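# Place the two most similar-weight pistons in tray

## Task

Find the two pistons whose weights are most alike and set both inside the steel parts tray. None of the remaining three pistons may touch the tray or hang over it. The tray must stay level on the bench. Everything must stay in place without the robot supporting it. Finally open the grippers and pull the arms away.

## Robot and tools

ROBOT. There are two arms, left_arm and right_arm, each with six joints and a parallel gripper. They face each other across the table, and left_arm's base is on the +y side. The names do not describe which side of any camera picture an arm appears on. The joint order used everywhere is waist, shoulder, elbow, wrist pitch, wrist yaw, wrist roll. Stated ranges in rad: waist -3.054 to 3.054, shoulder 0.000 to 3.142, elbow 0.000 to 2.356, wrist pitch -1.571 to 1.571, wrist yaw -1.571 to 1.571, wrist roll -3.142 to 3.142. A real end may differ from these by up to 0.010 rad either way.

FRAMES. Scene frame: origin at the middle of the table, +z up, table surface at z = +0.020 m. Gripper frame: the fingers extend along its +x axis and close along its y axis. The reported end_effector_position is the midpoint between the pads, roughly 3 to 4 cm short of the fingertips. At long reach it may not match the real hand exactly.

CAMERAS. cam_left_wrist and cam_right_wrist are 504x504 wrist cameras, with pinhole plus radial distortion intrinsics given in the setup.

execute_actions(actions). actions is a list of actions. Each action is a list of 1 to 15 rows, and each row lasts one control step of 1/30 s. If there are fewer than 15 rows, the last row is repeated until 15 steps have passed. Every row is a single list of 14 numbers covering both arms, each in [-1, 1]: left_arm's six joint values and then its opening, followed by right_arm's six joint values and opening. Send all 14 even if one arm stays still. Joint values are offsets, not poses. They are counted from the angles the arm had when that action began, not from the previous row; for the first action in a call, that is the last reported angles. They are scaled: 1.0 equals 0.9615 rad for waist, shoulder and elbow, 1.713 for wrist pitch, 1.767 for wrist yaw, and 1.728 for wrist roll. Opening is absolute: +1 is wide open, empty fingers close fully near -0.80, and values down to -1 close no further. Going from open to shut needs at least about 0.5 s. If an action would push any joint outward more than 0.010 rad beyond its range, that action is rejected for both arms. A malformed action, or a first action failing this check, rejects the entire call. A joint driven to its real end stops there, and the result may print "joint sent to its limit"; no such line does not prove there is room left. An empty list simply returns the current state and images.

move(target, speed, blocking). target is one 14-number row laid out as above. Its joint entries are offsets from the "Joint positions" in the latest result that lists them, not from wherever the arm is when the move starts. Its opening entries are absolute and are applied at the beginning. All joints travel together so they finish at the same time, which makes the gripper follow a curve. speed, in rad/s from 0.01 to 2 (default 0.5), caps the joint with the largest travel. Paths take between 0.5 and 10 s and are cut off at 10 s. Moves do not avoid obstacles or the other arm. Faster moves and targets set deeper past a contact mean harder impacts and pushes. With blocking=false you get a reply after 0.5 s while motion continues; before sending more rows or moves, call wait or stop. The extra "move:" line reports the ending (done, off_target, moving, held, fault), limits=held or limits=none, and the joint per arm farthest from its target.

wait(seconds): 0 to 10 s, arms keep their last command; it returns early if a running move ends. stop(): brakes a running move; it needs stopping distance, the fingers keep going. zoom_image(camera, region): region is [x0, y0, x1, y1] in pixels of that camera's last image, at most 504 by 504. finished_scene(scene): pass the current scene's number once the job is done; it cannot be reversed.

RESULTS. The state line gives each gripper's position (m), quaternion wxyz, and linear and angular velocity (m/s, rad/s) in the scene frame. Joint positions and Joint velocities list each arm's six joints (rad, rad/s) plus the pad gap in m (0.088 when open). Joint targets shows what the joints are currently being driven to. "joint command not followed" means a clearance check altered or blocked some joint targets. grip_measured is the finger opening on the command scale.

MOTION LIMITS. Per step, each joint target is kept near the measured angle: 0.211 rad for waist, shoulder and elbow, 0.213 for wrist pitch, 0.267 for yaw, 0.228 for roll. If targets would shift the gripper over 70 mm from where it is measured, they are scaled back. Large motions therefore take several actions, and an unfinished motion may need to be commanded again. Friction can leave joints short, especially at full extension, so check the angles after each move.

GRIPPING. To hold a part, command about 0.07 below grip_measured; a smaller gap grips more gently. Readings can be off by about 1 mm per gripper, and under a firm squeeze may read up to about 3 mm (0.061) tighter. Parts thinner than about 3 mm get less force. Pad force tops out around 34 to 49 N.

AVOID. Parts may be tugged or nudged by outside disturbances. Do not knock anything off the table, drop, slam or shove hard. Keep the arms from striking or pressing each other. Load limits (N m): waist 17.4, shoulder 21.6, elbow 21.5, wrist pitch 5.67, wrist yaw 5.65, wrist roll 5.3, including carried weight; reaching one halts that arm for 10 s and cancels the rest of the call. Holding loads heats motors: MOTOR HOT appears from 50 °C, and at 95 °C an OVER-TEMPERATURE FAULT holds the arm; if it has not cooled within 30 to 60 s, the arm and gripper lose power and go limp.

Each tool is called by a JSON object that holds its "name" and its "arguments", one argument or row to a line.

## Session

I'll start by checking the current state.

{"name": "execute_actions", "arguments": {
  "actions": []
}}

Scene clock: 0.00 s.
left_arm: end_effector_position=(+0.3685, +0.4243, +0.3172) grip_measured=+0.829 end_effector_quat_wxyz=(+0.741, -0.157, +0.614, -0.220) end_effector_velocity=(+0.000, +0.000, -0.001) end_effector_angular_velocity=(+0.008, -0.001, +0.004) | right_arm: end_effector_position=(-0.2983, -0.1984, +0.2842) grip_measured=+0.840 end_effector_quat_wxyz=(-0.109, -0.634, -0.098, +0.759) end_effector_velocity=(+0.002, -0.001, +0.000) end_effector_angular_velocity=(-0.012, -0.001, -0.009)
Joint names: [waist, shoulder, elbow, wrist pitch, wrist yaw, wrist roll]
Joint positions: left_arm=[ 1.848  1.598  1.424 -1.39   0.571  0.358  0.08 ] | right_arm=[ 0.681  1.971  2.027 -1.522 -0.144 -0.995  0.08 ]
Joint velocities: left_arm=[-0.002 -0.002 -0.002  0.007 -0.007 -0.007  0.   ] | right_arm=[-0.002 -0.002 -0.002 -0.007 -0.007  0.007  0.   ]
Motor temperatures (°C, as the motors report them): left_arm=[24 24 24 26 24 23] | right_arm=[25 22 24 25 25 24]
Heat: left arm: hottest wrist pitch 26 °C (+0.0 °C/min); right arm: hottest waist 25 °C (+0.0 °C/min).
Joint targets: left_arm=[1.848 1.598 1.424 -1.390 0.571 0.358] | right_arm=[0.681 1.971 2.027 -1.522 -0.144 -0.995]

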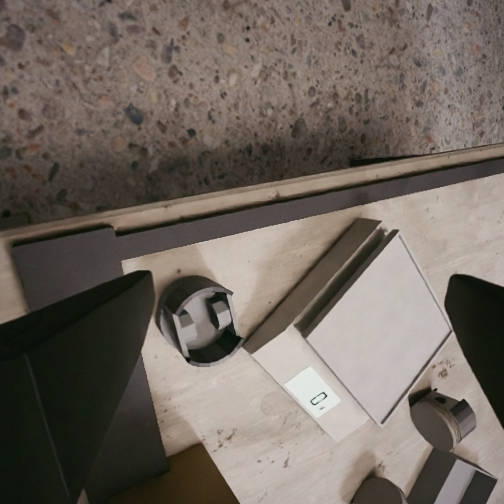

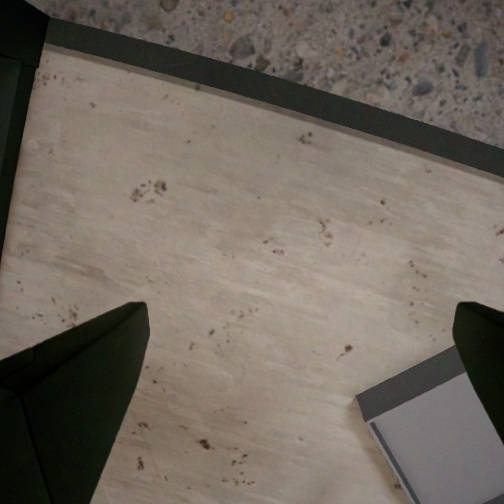

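{"name": "move", "arguments": {
  "target": [0,0,0,0,-0.3231,-0.2072,1, 0,0,0,0,0.0815,0.5758,1],
  "speed": 1.0
}}

Scene clock: 5.63 s.
left_arm: end_effector_position=(+0.3473, +0.5023, +0.2934) grip_measured=+0.989 end_effector_quat_wxyz=(-0.704, +0.094, -0.698, -0.092) end_effector_velocity=(-0.002, -0.000, +0.000) end_effector_angular_velocity=(+0.005, +0.009, +0.005) | right_arm: end_effector_position=(-0.2848, -0.1823, +0.2827) grip_measured=+1.000 end_effector_quat_wxyz=(+0.255, -0.628, +0.232, +0.698) end_effector_velocity=(-0.003, -0.003, -0.001) end_effector_angular_velocity=(-0.016, +0.017, -0.003)
Joint names: [waist, shoulder, elbow, wrist pitch, wrist yaw, wrist roll]
Joint positions: left_arm=[ 1.848  1.598  1.424 -1.39   0.003  0.004  0.087] | right_arm=[ 0.681  1.971  2.027 -1.522 -0.004 -0.003  0.088]
Joint velocities: left_arm=[-0.002 -0.002 -0.002 -0.007 -0.007 -0.007 -0.   ] | right_arm=[ 0.002 -0.002 -0.007  0.007 -0.022  0.007  0.   ]
Motor temperatures (°C, as the motors report them): left_arm=[24 25 25 26 24 23] | right_arm=[25 24 24 26 25 24]
Heat: left arm: hottest wrist pitch 26 °C (+0.0 °C/min); right arm: hottest wrist pitch 26 °C (+10.7 °C/min).
Joint targets: left_arm=[1.848 1.598 1.424 -1.390 0.000 0.001] | right_arm=[0.681 1.971 2.027 -1.522 0.000 0.000]
move: done; limits=none; left_arm: farthest joint: the wrist roll, 0.004 radians from its target (0.359 radians at the start); right_arm: farthest joint: the wrist yaw, 0.004 radians from its target (0.144 radians at the start)

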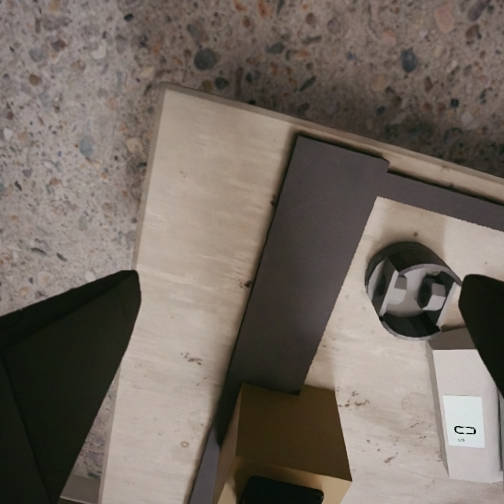

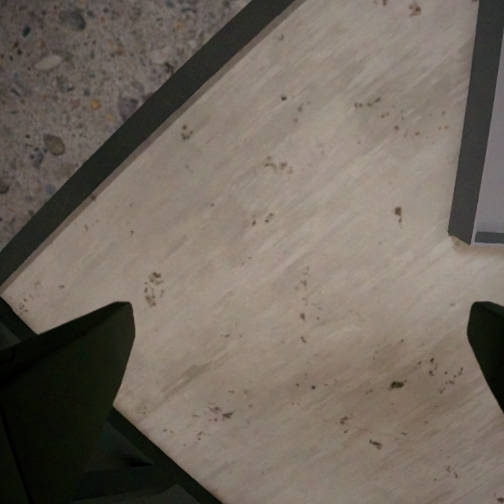

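{"name": "move", "arguments": {
  "target": [-0.9860,-0.4139,-0.1290,0.2277,0,0,1, -1.0,-0.8019,-0.7561,0.3047,0,0,1],
  "speed": 1.0
}}

Scene clock: 8.57 s.
left_arm: end_effector_position=(+0.3098, +0.2407, +0.3932) grip_measured=+0.989 end_effector_quat_wxyz=(+0.850, +0.145, +0.408, -0.302) end_effector_velocity=(-0.003, +0.001, +0.000) end_effector_angular_velocity=(-0.005, +0.007, +0.014) | right_arm: end_effector_position=(+0.0374, -0.1349, +0.3440) grip_measured=+1.000 end_effector_quat_wxyz=(+0.665, -0.293, +0.321, +0.608) end_effector_velocity=(+0.000, -0.002, -0.003) end_effector_angular_velocity=(-0.011, +0.014, +0.007)
Joint names: [waist, shoulder, elbow, wrist pitch, wrist yaw, wrist roll]
Joint positions: left_arm=[ 0.903  1.206  1.313 -1.003  0.003  0.004  0.087] | right_arm=[-0.276  1.208  1.311 -1.002 -0.004 -0.003  0.088]
Joint velocities: left_arm=[-0.007 -0.007 -0.002 -0.007 -0.007 -0.022  0.   ] | right_arm=[-0.012 -0.002 -0.007 -0.007 -0.022 -0.007  0.   ]
Motor temperatures (°C, as the motors report them): left_arm=[24 25 25 26 24 23] | right_arm=[25 25 25 26 25 24]
Heat: left arm: hottest wrist pitch 26 °C (+0.0 °C/min); right arm: hottest wrist pitch 26 °C (+7.0 °C/min).
Joint targets: left_arm=[0.900 1.200 1.300 -1.000 0.003 0.004] | right_arm=[-0.280 1.200 1.300 -1.000 -0.004 -0.003]
move: off_target (left_arm, right_arm); limits=none; left_arm: farthest joint: the elbow, 0.013 radians from its target (0.124 radians at the start); right_arm: farthest joint: the elbow, 0.011 radians from its target (0.727 radians at the start)

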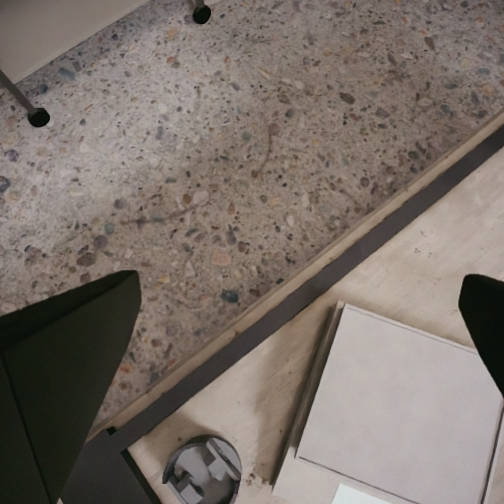

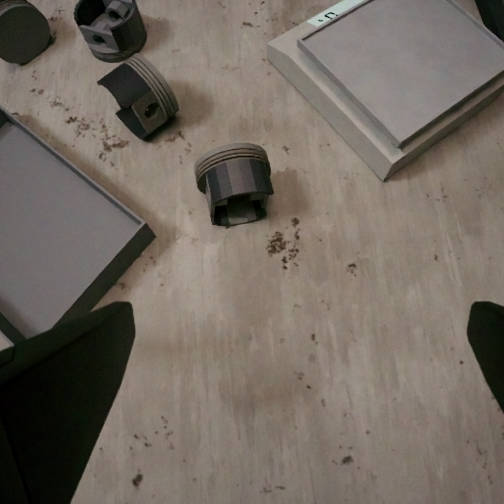

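{"name": "move", "arguments": {
  "target": [-1.0,0.0978,0.0905,-0.1734,0,0,1, 0,0,0,0,0,0,1],
  "speed": 1.0
}}

Scene clock: 14.10 s.
left_arm: end_effector_position=(+0.0593, +0.1648, +0.3637) grip_measured=+0.989 end_effector_quat_wxyz=(+0.562, +0.414, +0.387, -0.603) end_effector_velocity=(+0.002, +0.001, -0.002) end_effector_angular_velocity=(+0.012, -0.005, +0.012) | right_arm: end_effector_position=(+0.0374, -0.1349, +0.3440) grip_measured=+1.000 end_effector_quat_wxyz=(+0.665, -0.293, +0.321, +0.608) end_effector_velocity=(-0.000, +0.001, -0.001) end_effector_angular_velocity=(+0.003, +0.001, +0.008)
Joint names: [waist, shoulder, elbow, wrist pitch, wrist yaw, wrist roll]
Joint positions: left_arm=[-0.055  1.294  1.387 -1.297  0.003  0.004  0.087] | right_arm=[-0.276  1.208  1.311 -1.002 -0.004 -0.003  0.088]
Joint velocities: left_arm=[ 0.002  0.002 -0.002 -0.007 -0.007 -0.007  0.   ] | right_arm=[-0.002  0.002 -0.002  0.007 -0.007 -0.007  0.   ]
Motor temperatures (°C, as the motors report them): left_arm=[24 25 26 27 24 23] | right_arm=[25 25 25 26 25 24]
Heat: left arm: hottest wrist pitch 27 °C (+4.3 °C/min); right arm: hottest wrist pitch 26 °C (+4.3 °C/min).
Joint targets: left_arm=[-0.058 1.300 1.401 -1.300 0.003 0.004] | right_arm=[-0.276 1.208 1.312 -1.002 -0.004 -0.003]
move: off_target (left_arm); limits=none; left_arm: farthest joint: the elbow, 0.013 radians from its target (0.087 radians at the start); right_arm: farthest joint: the waist, 0.000 radians from its target (0.000 radians at the start)

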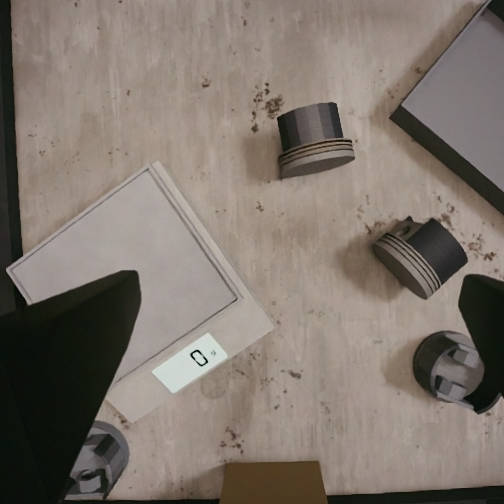

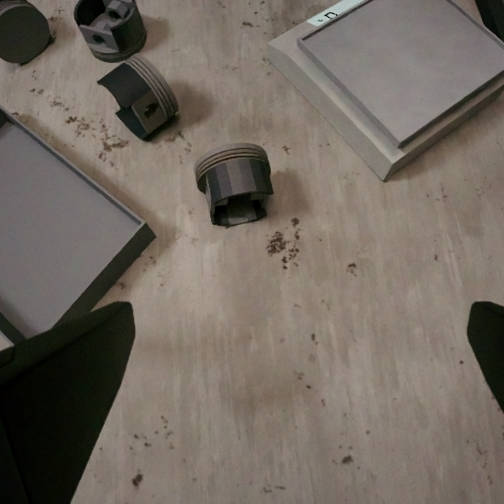

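{"name": "zoom_image", "arguments": {
  "camera": "cam_right_wrist",
  "region": [280, 0, 400, 60]
}}

{"name": "zoom_image", "arguments": {
  "camera": "cam_left_wrist",
  "region": [250, 80, 504, 420]
}}

Region (280, 0, 400, 60) of cam_right_wrist's 504x504 image, scaled by 4.200, with more detail than that image has.

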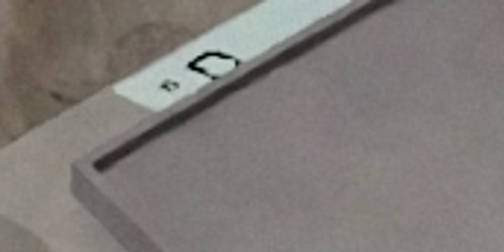

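Region (250, 80, 504, 420) of cam_left_wrist's 504x504 image, scaled by 1.482, with more detail than that image has; it fills the left 377 columns of this view, and the rest is white.

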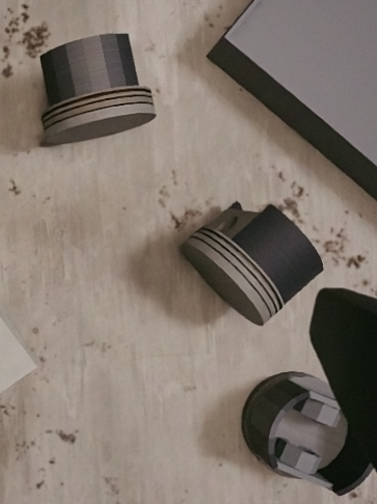

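{"name": "move", "arguments": {
  "target": [-0.7748,0.2236,-0.4431,0.16,0,0,1, 0.651,0.6157,0.8206,-0.0572,0.4307,0,1],
  "speed": 1.0
}}

Scene clock: 22.57 s.
left_arm: end_effector_position=(-0.1018, +0.2579, +0.2043) grip_measured=+0.989 end_effector_quat_wxyz=(+0.263, +0.651, +0.262, -0.662) end_effector_velocity=(+0.003, +0.005, -0.000) end_effector_angular_velocity=(+0.021, -0.011, +0.005) | right_arm: end_effector_position=(-0.1109, -0.0221, +0.4467) grip_measured=+1.000 end_effector_quat_wxyz=(+0.722, -0.381, +0.055, +0.575) end_effector_velocity=(+0.000, -0.001, -0.006) end_effector_angular_velocity=(-0.027, -0.026, +0.001)
Joint names: [waist, shoulder, elbow, wrist pitch, wrist yaw, wrist roll]
Joint positions: left_arm=[-0.797  1.502  0.973 -1.026  0.003  0.004  0.087] | right_arm=[ 0.346  1.784  2.092 -1.097  0.753 -0.003  0.088]
Joint velocities: left_arm=[-0.002 -0.002 -0.002 -0.022  0.007 -0.007 -0.   ] | right_arm=[ 0.002  0.007 -0.002 -0.022  0.007 -0.007  0.   ]
Motor temperatures (°C, as the motors report them): left_arm=[24 25 27 27 24 23] | right_arm=[25 25 27 27 25 24]
Heat: left arm: hottest elbow 27 °C (+2.7 °C/min); right arm: hottest elbow 27 °C (+5.3 °C/min).
Joint targets: left_arm=[-0.800 1.509 0.961 -1.023 0.003 0.004] | right_arm=[0.349 1.800 2.100 -1.100 0.757 -0.003]
move: off_target (left_arm, right_arm); limits=none; left_arm: farthest joint: the elbow, 0.012 radians from its target (0.426 radians at the start); right_arm: farthest joint: the shoulder, 0.016 radians from its target (0.592 radians at the start)

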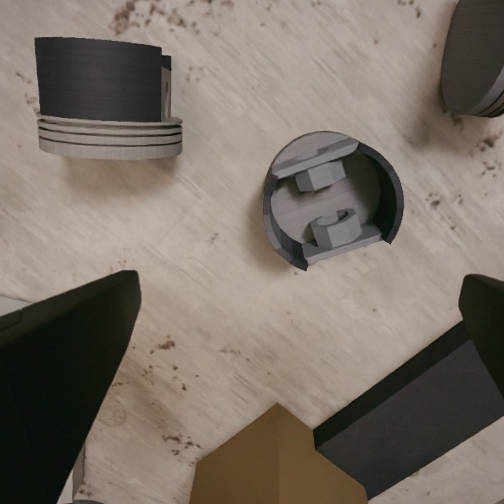

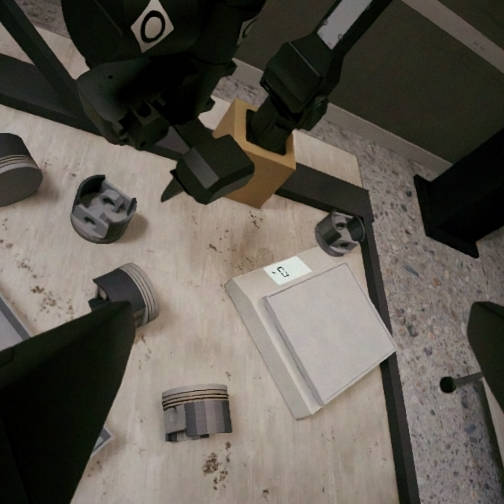

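{"name": "move", "arguments": {
  "target": [-0.0998,0.1295,-0.1841,0.1573,0,0,1, 0,0,0,0,0,0,1],
  "speed": 0.6
}}

Scene clock: 24.67 s.
left_arm: end_effector_position=(-0.1151, +0.2767, +0.1400) grip_measured=+0.989 end_effector_quat_wxyz=(+0.230, +0.668, +0.233, -0.668) end_effector_velocity=(+0.002, +0.002, -0.001) end_effector_angular_velocity=(+0.002, -0.014, -0.000) | right_arm: end_effector_position=(-0.1111, -0.0219, +0.4465) grip_measured=+1.000 end_effector_quat_wxyz=(+0.722, -0.381, +0.055, +0.575) end_effector_velocity=(-0.001, -0.001, -0.002) end_effector_angular_velocity=(-0.017, +0.004, +0.017)
Joint names: [waist, shoulder, elbow, wrist pitch, wrist yaw, wrist roll]
Joint positions: left_arm=[-0.89   1.619  0.808 -0.76   0.003  0.004  0.087] | right_arm=[ 0.346  1.784  2.092 -1.097  0.753 -0.003  0.088]
Joint velocities: left_arm=[-0.007  0.002 -0.002 -0.007 -0.007 -0.007 -0.   ] | right_arm=[-0.002 -0.002 -0.002 -0.007 -0.022 -0.007  0.   ]
Motor temperatures (°C, as the motors report them): left_arm=[24 26 27 27 24 23] | right_arm=[25 25 27 27 25 24]
Heat: left arm: hottest elbow 27 °C (+2.4 °C/min); right arm: hottest elbow 27 °C (+4.9 °C/min).
Joint targets: left_arm=[-0.893 1.626 0.796 -0.757 0.003 0.004] | right_arm=[0.346 1.784 2.092 -1.097 0.753 -0.003]
move: off_target (left_arm); limits=none; left_arm: farthest joint: the elbow, 0.012 radians from its target (0.177 radians at the start); right_arm: farthest joint: the waist, 0.000 radians from its target (0.000 radians at the start)

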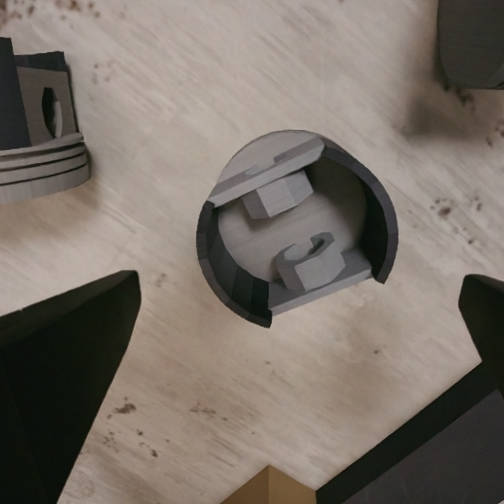

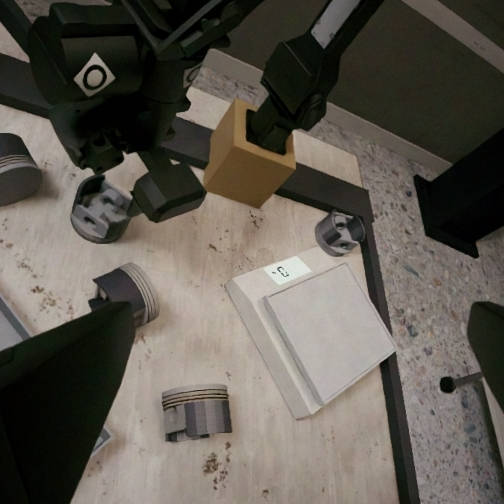

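{"name": "move", "arguments": {
  "target": [0,0.2669,-0.1123,0.2035,0,0,1, 0,0,0,0,0,0,1],
  "speed": 0.4
}}

Scene clock: 26.80 s.
left_arm: end_effector_position=(-0.1190, +0.2736, +0.0646) grip_measured=+0.989 end_effector_quat_wxyz=(+0.230, +0.669, +0.233, -0.668) end_effector_velocity=(+0.002, +0.001, -0.002) end_effector_angular_velocity=(-0.004, -0.007, +0.005) | right_arm: end_effector_position=(-0.1111, -0.0219, +0.4465) grip_measured=+1.000 end_effector_quat_wxyz=(+0.722, -0.381, +0.055, +0.575) end_effector_velocity=(+0.004, -0.003, -0.002) end_effector_angular_velocity=(-0.019, -0.021, -0.004)
Joint names: [waist, shoulder, elbow, wrist pitch, wrist yaw, wrist roll]
Joint positions: left_arm=[-0.89   1.868  0.709 -0.415  0.003  0.004  0.087] | right_arm=[ 0.346  1.784  2.092 -1.097  0.753 -0.003  0.088]
Joint velocities: left_arm=[-0.002  0.002 -0.007  0.007 -0.007 -0.007 -0.   ] | right_arm=[-0.002 -0.002 -0.002 -0.022  0.007 -0.007  0.   ]
Motor temperatures (°C, as the motors report them): left_arm=[24 26 27 27 24 23] | right_arm=[25 26 27 27 25 24]
Heat: left arm: hottest elbow 27 °C (+2.2 °C/min); right arm: hottest elbow 27 °C (+4.5 °C/min).
Joint targets: left_arm=[-0.890 1.876 0.700 -0.412 0.003 0.004] | right_arm=[0.346 1.784 2.092 -1.097 0.753 -0.003]
move: done; limits=none; left_arm: farthest joint: the elbow, 0.009 radians from its target (0.108 radians at the start); right_arm: farthest joint: the waist, 0.000 radians from its target (0.000 radians at the start)

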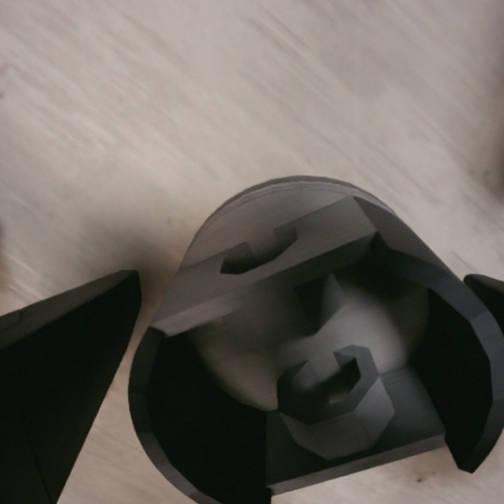

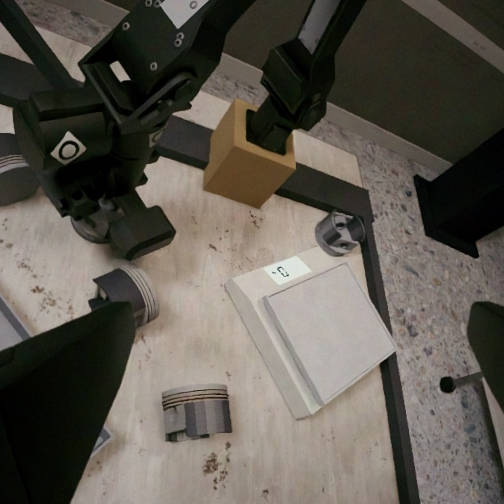

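{"name": "execute_actions", "arguments": {
  "actions": [
    [[0,0,0,0,0,0,0.9,0,0,0,0,0,0,1],[0,0,0,0,0,0,0.85,0,0,0,0,0,0,1],[0,0,0,0,0,0,0.8,0,0,0,0,0,0,1],[0,0,0,0,0,0,0.76,0,0,0,0,0,0,1],[0,0,0,0,0,0,0.72,0,0,0,0,0,0,1],[0,0,0,0,0,0,0.68,0,0,0,0,0,0,1],[0,0,0,0,0,0,0.65,0,0,0,0,0,0,1],[0,0,0,0,0,0,0.62,0,0,0,0,0,0,1],[0,0,0,0,0,0,0.59,0,0,0,0,0,0,1],[0,0,0,0,0,0,0.56,0,0,0,0,0,0,1],[0,0,0,0,0,0,0.53,0,0,0,0,0,0,1],[0,0,0,0,0,0,0.5,0,0,0,0,0,0,1]]
  ]
}}

Scene clock: 27.87 s.
left_arm: end_effector_position=(-0.1190, +0.2737, +0.0646) grip_measured=+0.620 end_effector_quat_wxyz=(+0.230, +0.669, +0.233, -0.667) end_effector_velocity=(+0.004, -0.000, -0.001) end_effector_angular_velocity=(-0.010, -0.023, -0.010) | right_arm: end_effector_position=(-0.1111, -0.0219, +0.4465) grip_measured=+1.000 end_effector_quat_wxyz=(+0.722, -0.381, +0.055, +0.575) end_effector_velocity=(+0.005, -0.001, -0.000) end_effector_angular_velocity=(-0.001, -0.002, -0.016)
Joint names: [waist, shoulder, elbow, wrist pitch, wrist yaw, wrist roll]
Joint positions: left_arm=[-0.89   1.868  0.709 -0.415  0.004  0.004  0.069] | right_arm=[ 0.346  1.784  2.092 -1.097  0.753 -0.003  0.088]
Joint velocities: left_arm=[-0.002  0.002 -0.002 -0.007 -0.022  0.007 -0.   ] | right_arm=[-0.007 -0.002 -0.002 -0.007  0.007  0.007  0.   ]
Motor temperatures (°C, as the motors report them): left_arm=[24 26 27 27 24 23] | right_arm=[25 26 28 27 25 24]
Heat: left arm: hottest elbow 27 °C (+2.2 °C/min); right arm: hottest elbow 28 °C (+6.5 °C/min).
Joint targets: left_arm=[-0.890 1.868 0.709 -0.415 0.003 0.004] | right_arm=[0.346 1.784 2.092 -1.097 0.753 -0.003]

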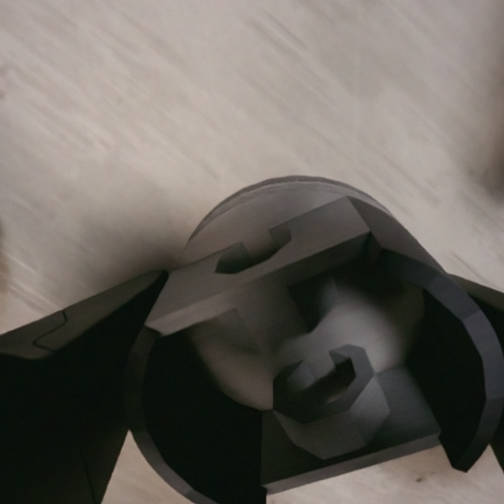

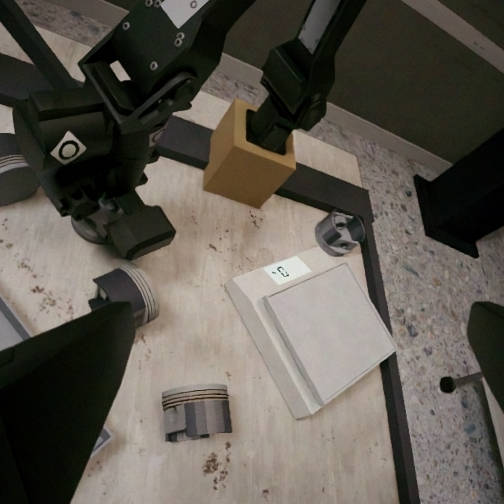

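{"name": "move", "arguments": {
  "target": [0.1,-0.2943,0.1841,-0.2557,0,0,0.5, 0,0,0,0,0,0,1],
  "speed": 0.6
}}

{"name": "move", "arguments": {
  "target": [1.0,0,0,0,0,0,0.5, 0,0,0,0,0,0,1],
  "speed": 0.8
}}

Scene clock: 31.17 s.
left_arm: end_effector_position=(-0.1031, +0.2567, +0.1588) grip_measured=+0.620 end_effector_quat_wxyz=(+0.261, +0.658, +0.265, -0.655) end_effector_velocity=(+0.002, +0.001, +0.001) end_effector_angular_velocity=(-0.004, -0.007, +0.020) | right_arm: end_effector_position=(-0.1111, -0.0219, +0.4465) grip_measured=+1.000 end_effector_quat_wxyz=(+0.722, -0.381, +0.055, +0.575) end_effector_velocity=(-0.001, -0.002, -0.001) end_effector_angular_velocity=(-0.016, -0.017, +0.019)
Joint names: [waist, shoulder, elbow, wrist pitch, wrist yaw, wrist roll]
Joint positions: left_arm=[-0.796  1.597  0.871 -0.85   0.004  0.004  0.069] | right_arm=[ 0.346  1.784  2.092 -1.097  0.753 -0.003  0.088]
Joint velocities: left_arm=[-0.002 -0.007 -0.002 -0.007 -0.007 -0.022 -0.   ] | right_arm=[ 0.002 -0.002 -0.002 -0.007 -0.007 -0.022  0.   ]
Motor temperatures (°C, as the motors report them): left_arm=[24 26 27 27 24 23] | right_arm=[25 27 28 27 25 24]
Heat: left arm: hottest elbow 27 °C (+1.9 °C/min); right arm: hottest elbow 28 °C (+5.8 °C/min).
Joint targets: left_arm=[-0.794 1.585 0.886 -0.853 0.004 0.004] | right_arm=[0.346 1.784 2.092 -1.097 0.753 -0.003]
move: off_target (left_arm); limits=none; left_arm: farthest joint: the elbow, 0.015 radians from its target (0.177 radians at the start); right_arm: farthest joint: the waist, 0.000 radians from its target (0.000 radians at the start)

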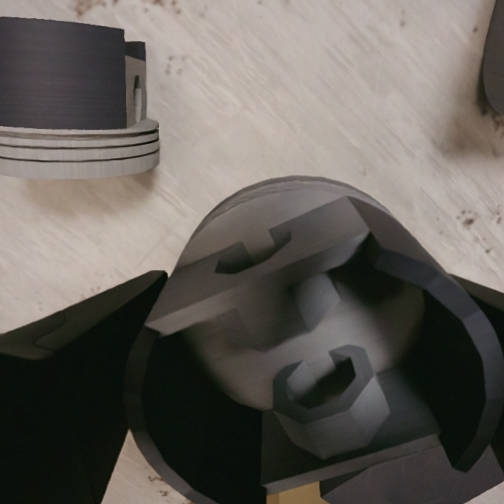

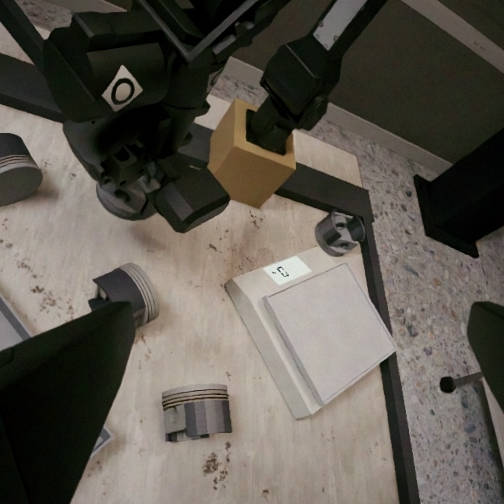

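Scene clock: 33.03 s.
left_arm: end_effector_position=(+0.1141, +0.1825, +0.1588) grip_measured=+0.620 end_effector_quat_wxyz=(+0.534, +0.462, +0.538, -0.461) end_effector_velocity=(+0.001, +0.004, +0.000) end_effector_angular_velocity=(+0.008, -0.006, +0.024) | right_arm: end_effector_position=(-0.1111, -0.0219, +0.4465) grip_measured=+1.000 end_effector_quat_wxyz=(+0.722, -0.381, +0.055, +0.575) end_effector_velocity=(+0.003, -0.001, -0.000) end_effector_angular_velocity=(-0.006, -0.014, -0.004)
Joint names: [waist, shoulder, elbow, wrist pitch, wrist yaw, wrist roll]
Joint positions: left_arm=[ 0.162  1.597  0.871 -0.85   0.003  0.004  0.069] | right_arm=[ 0.346  1.784  2.092 -1.097  0.753 -0.003  0.088]
Joint velocities: left_arm=[ 0.002 -0.007 -0.007 -0.007 -0.007 -0.022 -0.   ] | right_arm=[-0.002 -0.002 -0.002 -0.007  0.007 -0.007  0.   ]
Motor temperatures (°C, as the motors report them): left_arm=[24 26 27 27 24 23] | right_arm=[25 27 28 28 25 24]
Heat: left arm: hottest elbow 27 °C (+1.8 °C/min); right arm: hottest elbow 28 °C (+5.4 °C/min).
Joint targets: left_arm=[0.165 1.597 0.871 -0.850 0.004 0.004] | right_arm=[0.346 1.784 2.092 -1.097 0.753 -0.003]
move: done; limits=none; left_arm: farthest joint: the waist, 0.004 radians from its target (0.962 radians at the start); right_arm: farthest joint: the waist, 0.000 radians from its target (0.000 radians at the start)

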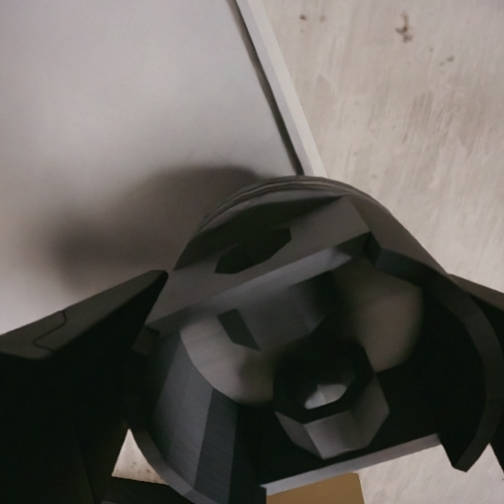

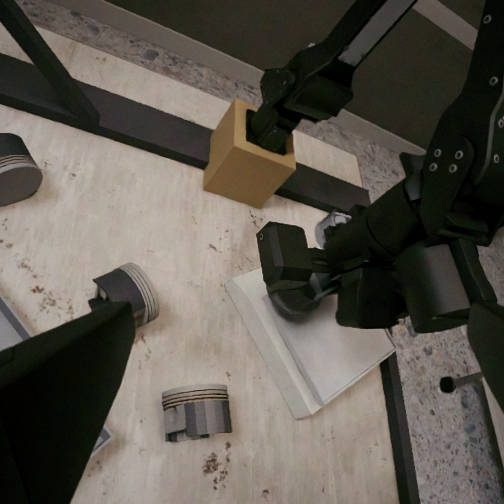

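{"name": "move", "arguments": {
  "target": [0.4379,0.3073,0.2877,0.0204,0,0,0.5, 0,0,0,0,0,0,1],
  "speed": 0.6
}}

Scene clock: 34.77 s.
left_arm: end_effector_position=(+0.2530, +0.1529, +0.1421) grip_measured=+0.620 end_effector_quat_wxyz=(+0.623, +0.337, +0.616, -0.344) end_effector_velocity=(+0.001, +0.002, -0.001) end_effector_angular_velocity=(+0.002, -0.008, -0.005) | right_arm: end_effector_position=(-0.1111, -0.0219, +0.4465) grip_measured=+1.000 end_effector_quat_wxyz=(+0.722, -0.381, +0.055, +0.575) end_effector_velocity=(-0.001, -0.002, +0.000) end_effector_angular_velocity=(-0.007, -0.003, +0.011)
Joint names: [waist, shoulder, elbow, wrist pitch, wrist yaw, wrist roll]
Joint positions: left_arm=[ 0.58   1.891  1.149 -0.816  0.004  0.004  0.069] | right_arm=[ 0.346  1.784  2.092 -1.097  0.753 -0.003  0.088]
Joint velocities: left_arm=[ 0.002 -0.002 -0.007  0.007 -0.007  0.007 -0.   ] | right_arm=[ 0.002 -0.002  0.002 -0.007 -0.007 -0.007  0.   ]
Motor temperatures (°C, as the motors report them): left_arm=[24 26 27 27 24 23] | right_arm=[25 27 28 28 25 24]
Heat: left arm: hottest elbow 27 °C (+1.7 °C/min); right arm: hottest elbow 28 °C (+5.2 °C/min).
Joint targets: left_arm=[0.583 1.892 1.147 -0.815 0.004 0.004] | right_arm=[0.346 1.784 2.092 -1.097 0.753 -0.003]
move: done; limits=none; left_arm: farthest joint: the waist, 0.003 radians from its target (0.421 radians at the start); right_arm: farthest joint: the waist, 0.000 radians from its target (0.000 radians at the start)

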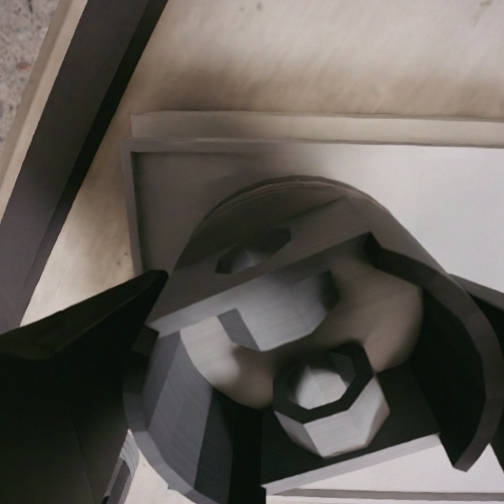

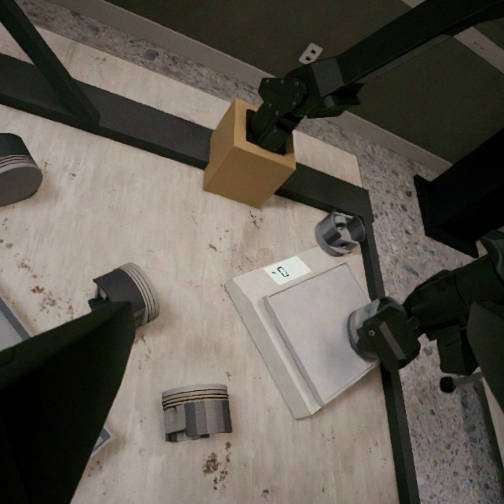

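{"name": "move", "arguments": {
  "target": [0,0.0218,-0.0811,0.0444,0,0,0.5, 0,0,0,0,0,0,1],
  "speed": 0.15
}}

Scene clock: 36.73 s.
left_arm: end_effector_position=(+0.2491, +0.1590, +0.1264) grip_measured=+0.620 end_effector_quat_wxyz=(+0.622, +0.338, +0.618, -0.343) end_effector_velocity=(-0.000, +0.001, -0.001) end_effector_angular_velocity=(+0.002, -0.007, +0.005) | right_arm: end_effector_position=(-0.1111, -0.0219, +0.4465) grip_measured=+1.000 end_effector_quat_wxyz=(+0.722, -0.381, +0.055, +0.575) end_effector_velocity=(+0.000, +0.000, -0.003) end_effector_angular_velocity=(-0.016, -0.007, +0.007)
Joint names: [waist, shoulder, elbow, wrist pitch, wrist yaw, wrist roll]
Joint positions: left_arm=[ 0.58   1.901  1.091 -0.752  0.004  0.004  0.069] | right_arm=[ 0.346  1.784  2.092 -1.097  0.753 -0.003  0.088]
Joint velocities: left_arm=[-0.002 -0.002 -0.007  0.007 -0.007 -0.007 -0.   ] | right_arm=[-0.002  0.002 -0.002 -0.007 -0.007 -0.007  0.   ]
Motor temperatures (°C, as the motors report them): left_arm=[24 27 27 27 24 23] | right_arm=[25 27 28 28 25 24]
Heat: left arm: hottest shoulder 27 °C (+1.6 °C/min); right arm: hottest elbow 28 °C (+4.9 °C/min).
Joint targets: left_arm=[0.580 1.912 1.071 -0.741 0.004 0.004] | right_arm=[0.346 1.784 2.092 -1.097 0.753 -0.003]
move: off_target (left_arm); limits=none; left_arm: farthest joint: the elbow, 0.020 radians from its target (0.078 radians at the start); right_arm: farthest joint: the waist, 0.000 radians from its target (0.000 radians at the start)

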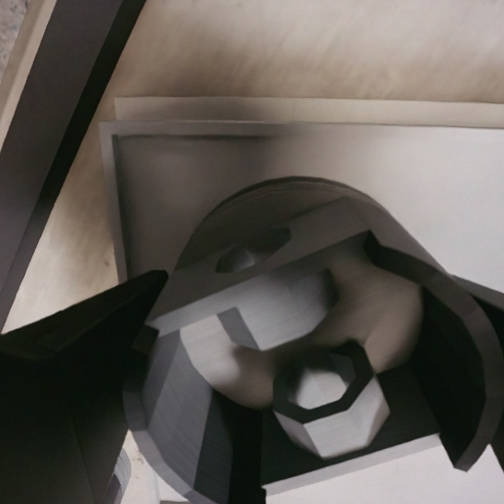

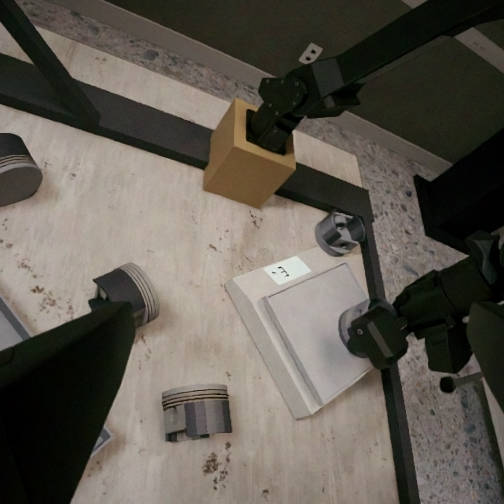

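{"name": "zoom_image", "arguments": {
  "camera": "cam_right_wrist",
  "region": [250, 240, 330, 300]
}}

Region (250, 240, 330, 300) of cam_right_wrist's 504x504 image, scaled by 6.300, with more detail than that image has; it fills the top 378 rows of this view, and the rest is white.

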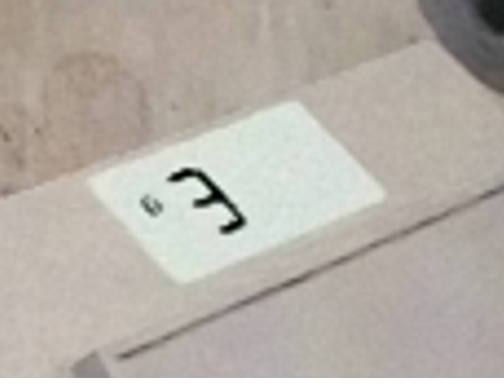

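{"name": "execute_actions", "arguments": {
  "actions": [
    [[0,0,0,0,0,0,0.6,0,0,0,0,0,0,1],[0,0,0,0,0,0,0.62,0,0,0,0,0,0,1],[0,0,0,0,0,0,0.65,0,0,0,0,0,0,1],[0,0,0,0,0,0,0.7,0,0,0,0,0,0,1],[0,0,0,0,0,0,0.75,0,0,0,0,0,0,1],[0,0,0,0,0,0,0.8,0,0,0,0,0,0,1]]
  ]
}}

{"name": "zoom_image", "arguments": {
  "camera": "cam_right_wrist",
  "region": [250, 240, 330, 300]
}}

Scene clock: 40.63 s.
left_arm: end_effector_position=(+0.2492, +0.1588, +0.1269) grip_measured=+0.790 end_effector_quat_wxyz=(+0.623, +0.337, +0.617, -0.343) end_effector_velocity=(-0.003, +0.003, -0.001) end_effector_angular_velocity=(+0.014, +0.001, +0.000) | right_arm: end_effector_position=(-0.1111, -0.0219, +0.4465) grip_measured=+1.000 end_effector_quat_wxyz=(+0.722, -0.381, +0.055, +0.575) end_effector_velocity=(-0.001, -0.001, -0.002) end_effector_angular_velocity=(-0.017, +0.004, +0.017)
Joint names: [waist, shoulder, elbow, wrist pitch, wrist yaw, wrist roll]
Joint positions: left_arm=[ 0.58   1.899  1.09  -0.751  0.004  0.004  0.078] | right_arm=[ 0.346  1.784  2.092 -1.097  0.753 -0.003  0.088]
Joint velocities: left_arm=[-0.007 -0.002 -0.007 -0.007 -0.007 -0.007  0.003] | right_arm=[-0.002 -0.002 -0.002 -0.007 -0.022 -0.007  0.   ]
Motor temperatures (°C, as the motors report them): left_arm=[24 27 27 27 24 23] | right_arm=[25 28 29 28 25 24]
Heat: left arm: hottest shoulder 27 °C (+1.5 °C/min); right arm: hottest elbow 29 °C (+5.9 °C/min).
Joint targets: left_arm=[0.580 1.901 1.091 -0.752 0.004 0.004] | right_arm=[0.346 1.784 2.092 -1.097 0.753 -0.003]

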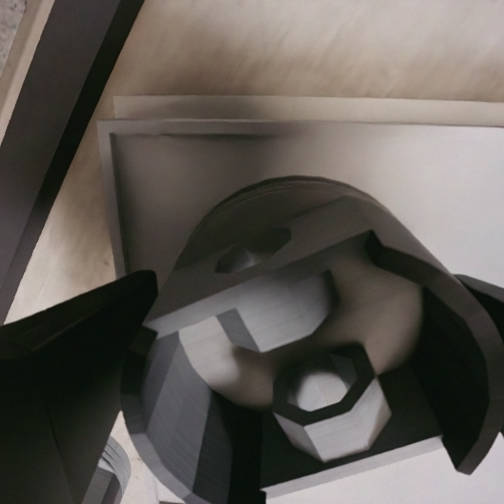

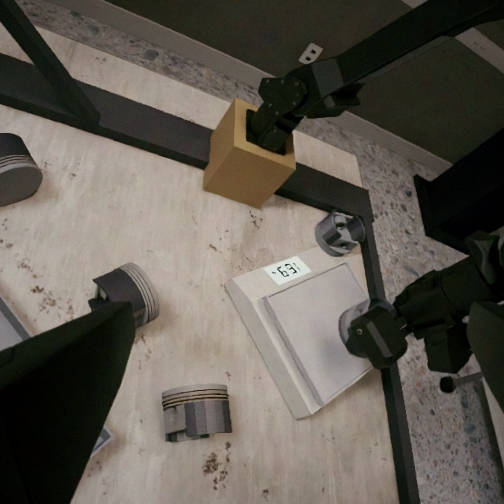

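Region (250, 240, 330, 300) of cam_right_wrist's 504x504 image, scaled by 6.300, with more detail than that image has; it fills the top 378 rows of this view, and the rest is white.

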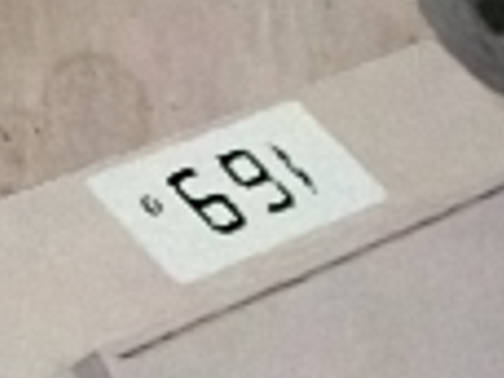

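{"name": "move", "arguments": {
  "target": [0,-0.1106,0.1698,-0.1527,0,0,0.85, 0,0,0,0,0,0,1],
  "speed": 0.5
}}

{"name": "zoom_image", "arguments": {
  "camera": "cam_right_wrist",
  "region": [250, 240, 330, 300]
}}

Scene clock: 42.67 s.
left_arm: end_effector_position=(+0.2492, +0.1589, +0.1907) grip_measured=+0.847 end_effector_quat_wxyz=(+0.620, +0.339, +0.620, -0.342) end_effector_velocity=(-0.001, +0.002, +0.000) end_effector_angular_velocity=(+0.010, -0.002, +0.020) | right_arm: end_effector_position=(-0.1111, -0.0219, +0.4465) grip_measured=+1.000 end_effector_quat_wxyz=(+0.722, -0.381, +0.055, +0.575) end_effector_velocity=(-0.000, +0.001, -0.002) end_effector_angular_velocity=(-0.008, +0.009, +0.012)
Joint names: [waist, shoulder, elbow, wrist pitch, wrist yaw, wrist roll]
Joint positions: left_arm=[ 0.58   1.8    1.241 -1.01   0.004  0.004  0.08 ] | right_arm=[ 0.346  1.784  2.092 -1.097  0.753 -0.003  0.088]
Joint velocities: left_arm=[-0.002 -0.002 -0.002 -0.007 -0.007 -0.022  0.   ] | right_arm=[-0.007 -0.002 -0.007  0.007 -0.022 -0.007  0.   ]
Motor temperatures (°C, as the motors report them): left_arm=[24 27 27 27 24 23] | right_arm=[25 28 29 28 25 24]
Heat: left arm: hottest shoulder 27 °C (+1.4 °C/min); right arm: hottest elbow 29 °C (+5.6 °C/min).
Joint targets: left_arm=[0.580 1.792 1.254 -1.013 0.004 0.004] | right_arm=[0.346 1.784 2.092 -1.097 0.753 -0.003]
move: off_target (left_arm); limits=none; left_arm: farthest joint: the elbow, 0.012 radians from its target (0.163 radians at the start); right_arm: farthest joint: the waist, 0.000 radians from its target (0.000 radians at the start)

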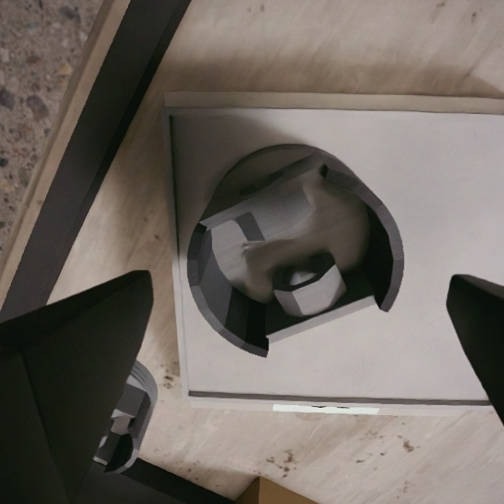

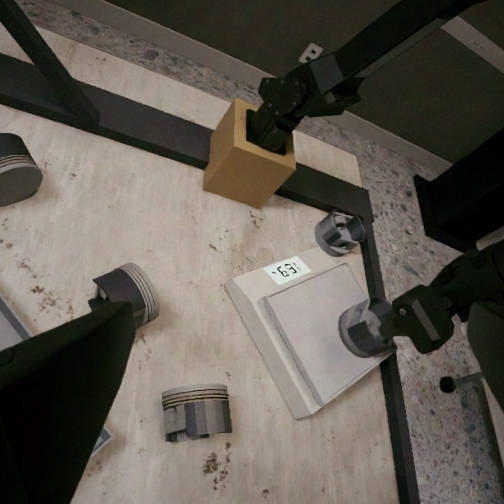

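Region (250, 240, 330, 300) of cam_right_wrist's 504x504 image, scaled by 6.300, with more detail than that image has; it fills the top 378 rows of this view, and the rest is white.

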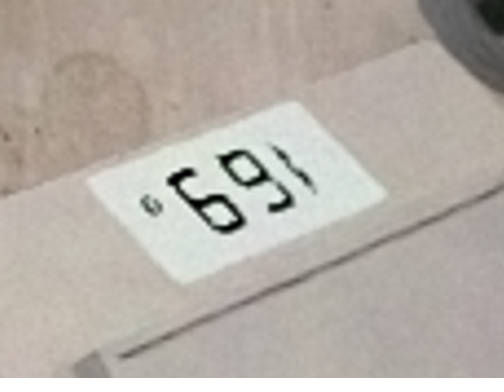

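{"name": "move", "arguments": {
  "target": [0.7041,-0.3827,-0.4092,0.0128,0,0,1, 0,0,0,0,0,0,1],
  "speed": 0.8
}}

Scene clock: 46.27 s.
left_arm: end_effector_position=(+0.2882, +0.3563, +0.1905) grip_measured=+0.989 end_effector_quat_wxyz=(+0.698, +0.115, +0.697, -0.118) end_effector_velocity=(+0.001, +0.003, -0.000) end_effector_angular_velocity=(+0.005, -0.009, +0.015) | right_arm: end_effector_position=(-0.1111, -0.0219, +0.4465) grip_measured=+1.000 end_effector_quat_wxyz=(+0.722, -0.381, +0.055, +0.575) end_effector_velocity=(+0.001, -0.001, -0.001) end_effector_angular_velocity=(-0.011, -0.005, +0.007)
Joint names: [waist, shoulder, elbow, wrist pitch, wrist yaw, wrist roll]
Joint positions: left_arm=[ 1.254  1.439  0.86  -0.991  0.004  0.004  0.087] | right_arm=[ 0.346  1.784  2.092 -1.097  0.753 -0.003  0.088]
Joint velocities: left_arm=[ 0.007 -0.007 -0.007  0.007 -0.007 -0.007 -0.   ] | right_arm=[-0.002 -0.002 -0.002 -0.007 -0.007 -0.007  0.   ]
Motor temperatures (°C, as the motors report them): left_arm=[24 28 27 27 24 23] | right_arm=[25 29 29 28 25 24]
Heat: left arm: hottest shoulder 28 °C (+2.6 °C/min); right arm: hottest shoulder 29 °C (+5.2 °C/min).
Joint targets: left_arm=[1.257 1.432 0.848 -0.988 0.004 0.004] | right_arm=[0.346 1.784 2.092 -1.097 0.753 -0.003]
move: off_target (left_arm); limits=none; left_arm: farthest joint: the elbow, 0.012 radians from its target (0.394 radians at the start); right_arm: farthest joint: the waist, 0.000 radians from its target (0.000 radians at the start)

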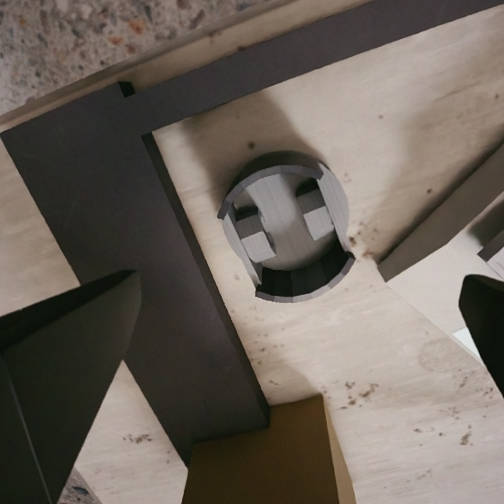

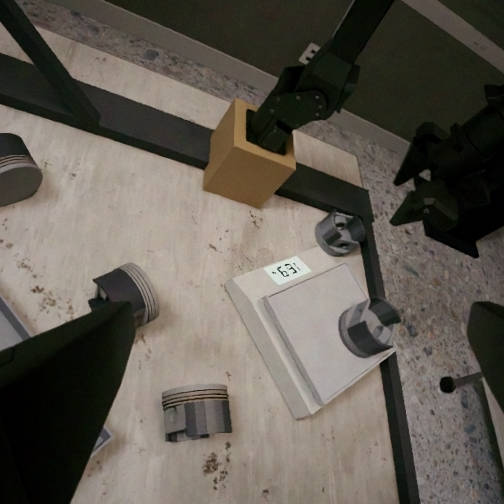

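{"name": "move", "arguments": {
  "target": [-0.0177,0.1065,-0.2312,0.1796,0,-0.2164,0.6, 0,0,0,0,0,0,1],
  "speed": 0.6
}}

Scene clock: 49.37 s.
left_arm: end_effector_position=(+0.2761, +0.3573, +0.1246) grip_measured=+0.603 end_effector_quat_wxyz=(+0.706, -0.010, +0.708, +0.008) end_effector_velocity=(-0.006, +0.003, -0.000) end_effector_angular_velocity=(+0.014, +0.018, +0.005) | right_arm: end_effector_position=(-0.1111, -0.0219, +0.4465) grip_measured=+1.000 end_effector_quat_wxyz=(+0.722, -0.381, +0.055, +0.575) end_effector_velocity=(+0.002, -0.003, -0.003) end_effector_angular_velocity=(-0.024, -0.012, +0.007)
Joint names: [waist, shoulder, elbow, wrist pitch, wrist yaw, wrist roll]
Joint positions: left_arm=[ 1.239  1.535  0.649 -0.686  0.004 -0.367  0.069] | right_arm=[ 0.346  1.784  2.092 -1.097  0.753 -0.003  0.088]
Joint velocities: left_arm=[-0.002 -0.007 -0.007 -0.022 -0.007 -0.007 -0.   ] | right_arm=[-0.002 -0.002 -0.002 -0.022 -0.007 -0.007  0.   ]
Motor temperatures (°C, as the motors report them): left_arm=[24 28 27 27 24 23] | right_arm=[25 29 29 28 25 24]
Heat: left arm: hottest shoulder 28 °C (+2.4 °C/min); right arm: hottest shoulder 29 °C (+4.9 °C/min).
Joint targets: left_arm=[1.237 1.541 0.638 -0.683 0.004 -0.370] | right_arm=[0.346 1.784 2.092 -1.097 0.753 -0.003]
move: off_target (left_arm); limits=none; left_arm: farthest joint: the elbow, 0.011 radians from its target (0.222 radians at the start); right_arm: farthest joint: the waist, 0.000 radians from its target (0.000 radians at the start)

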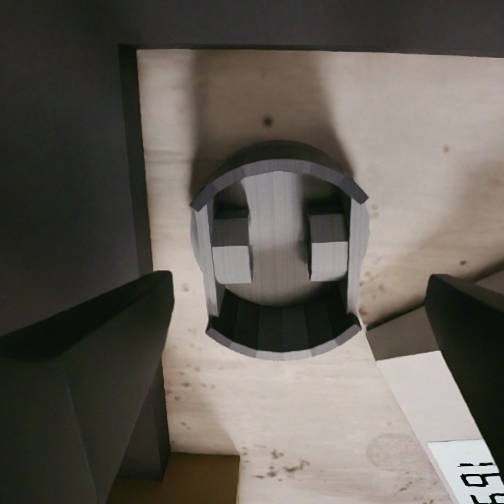

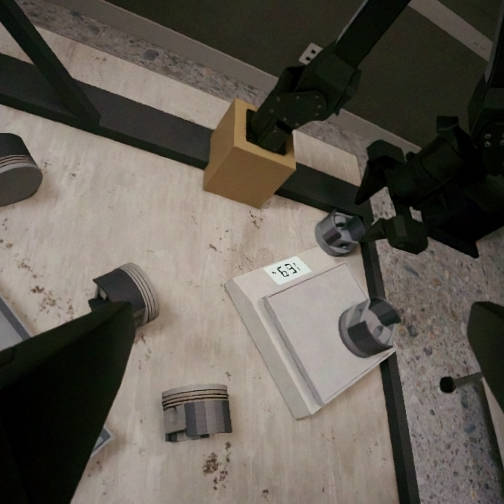

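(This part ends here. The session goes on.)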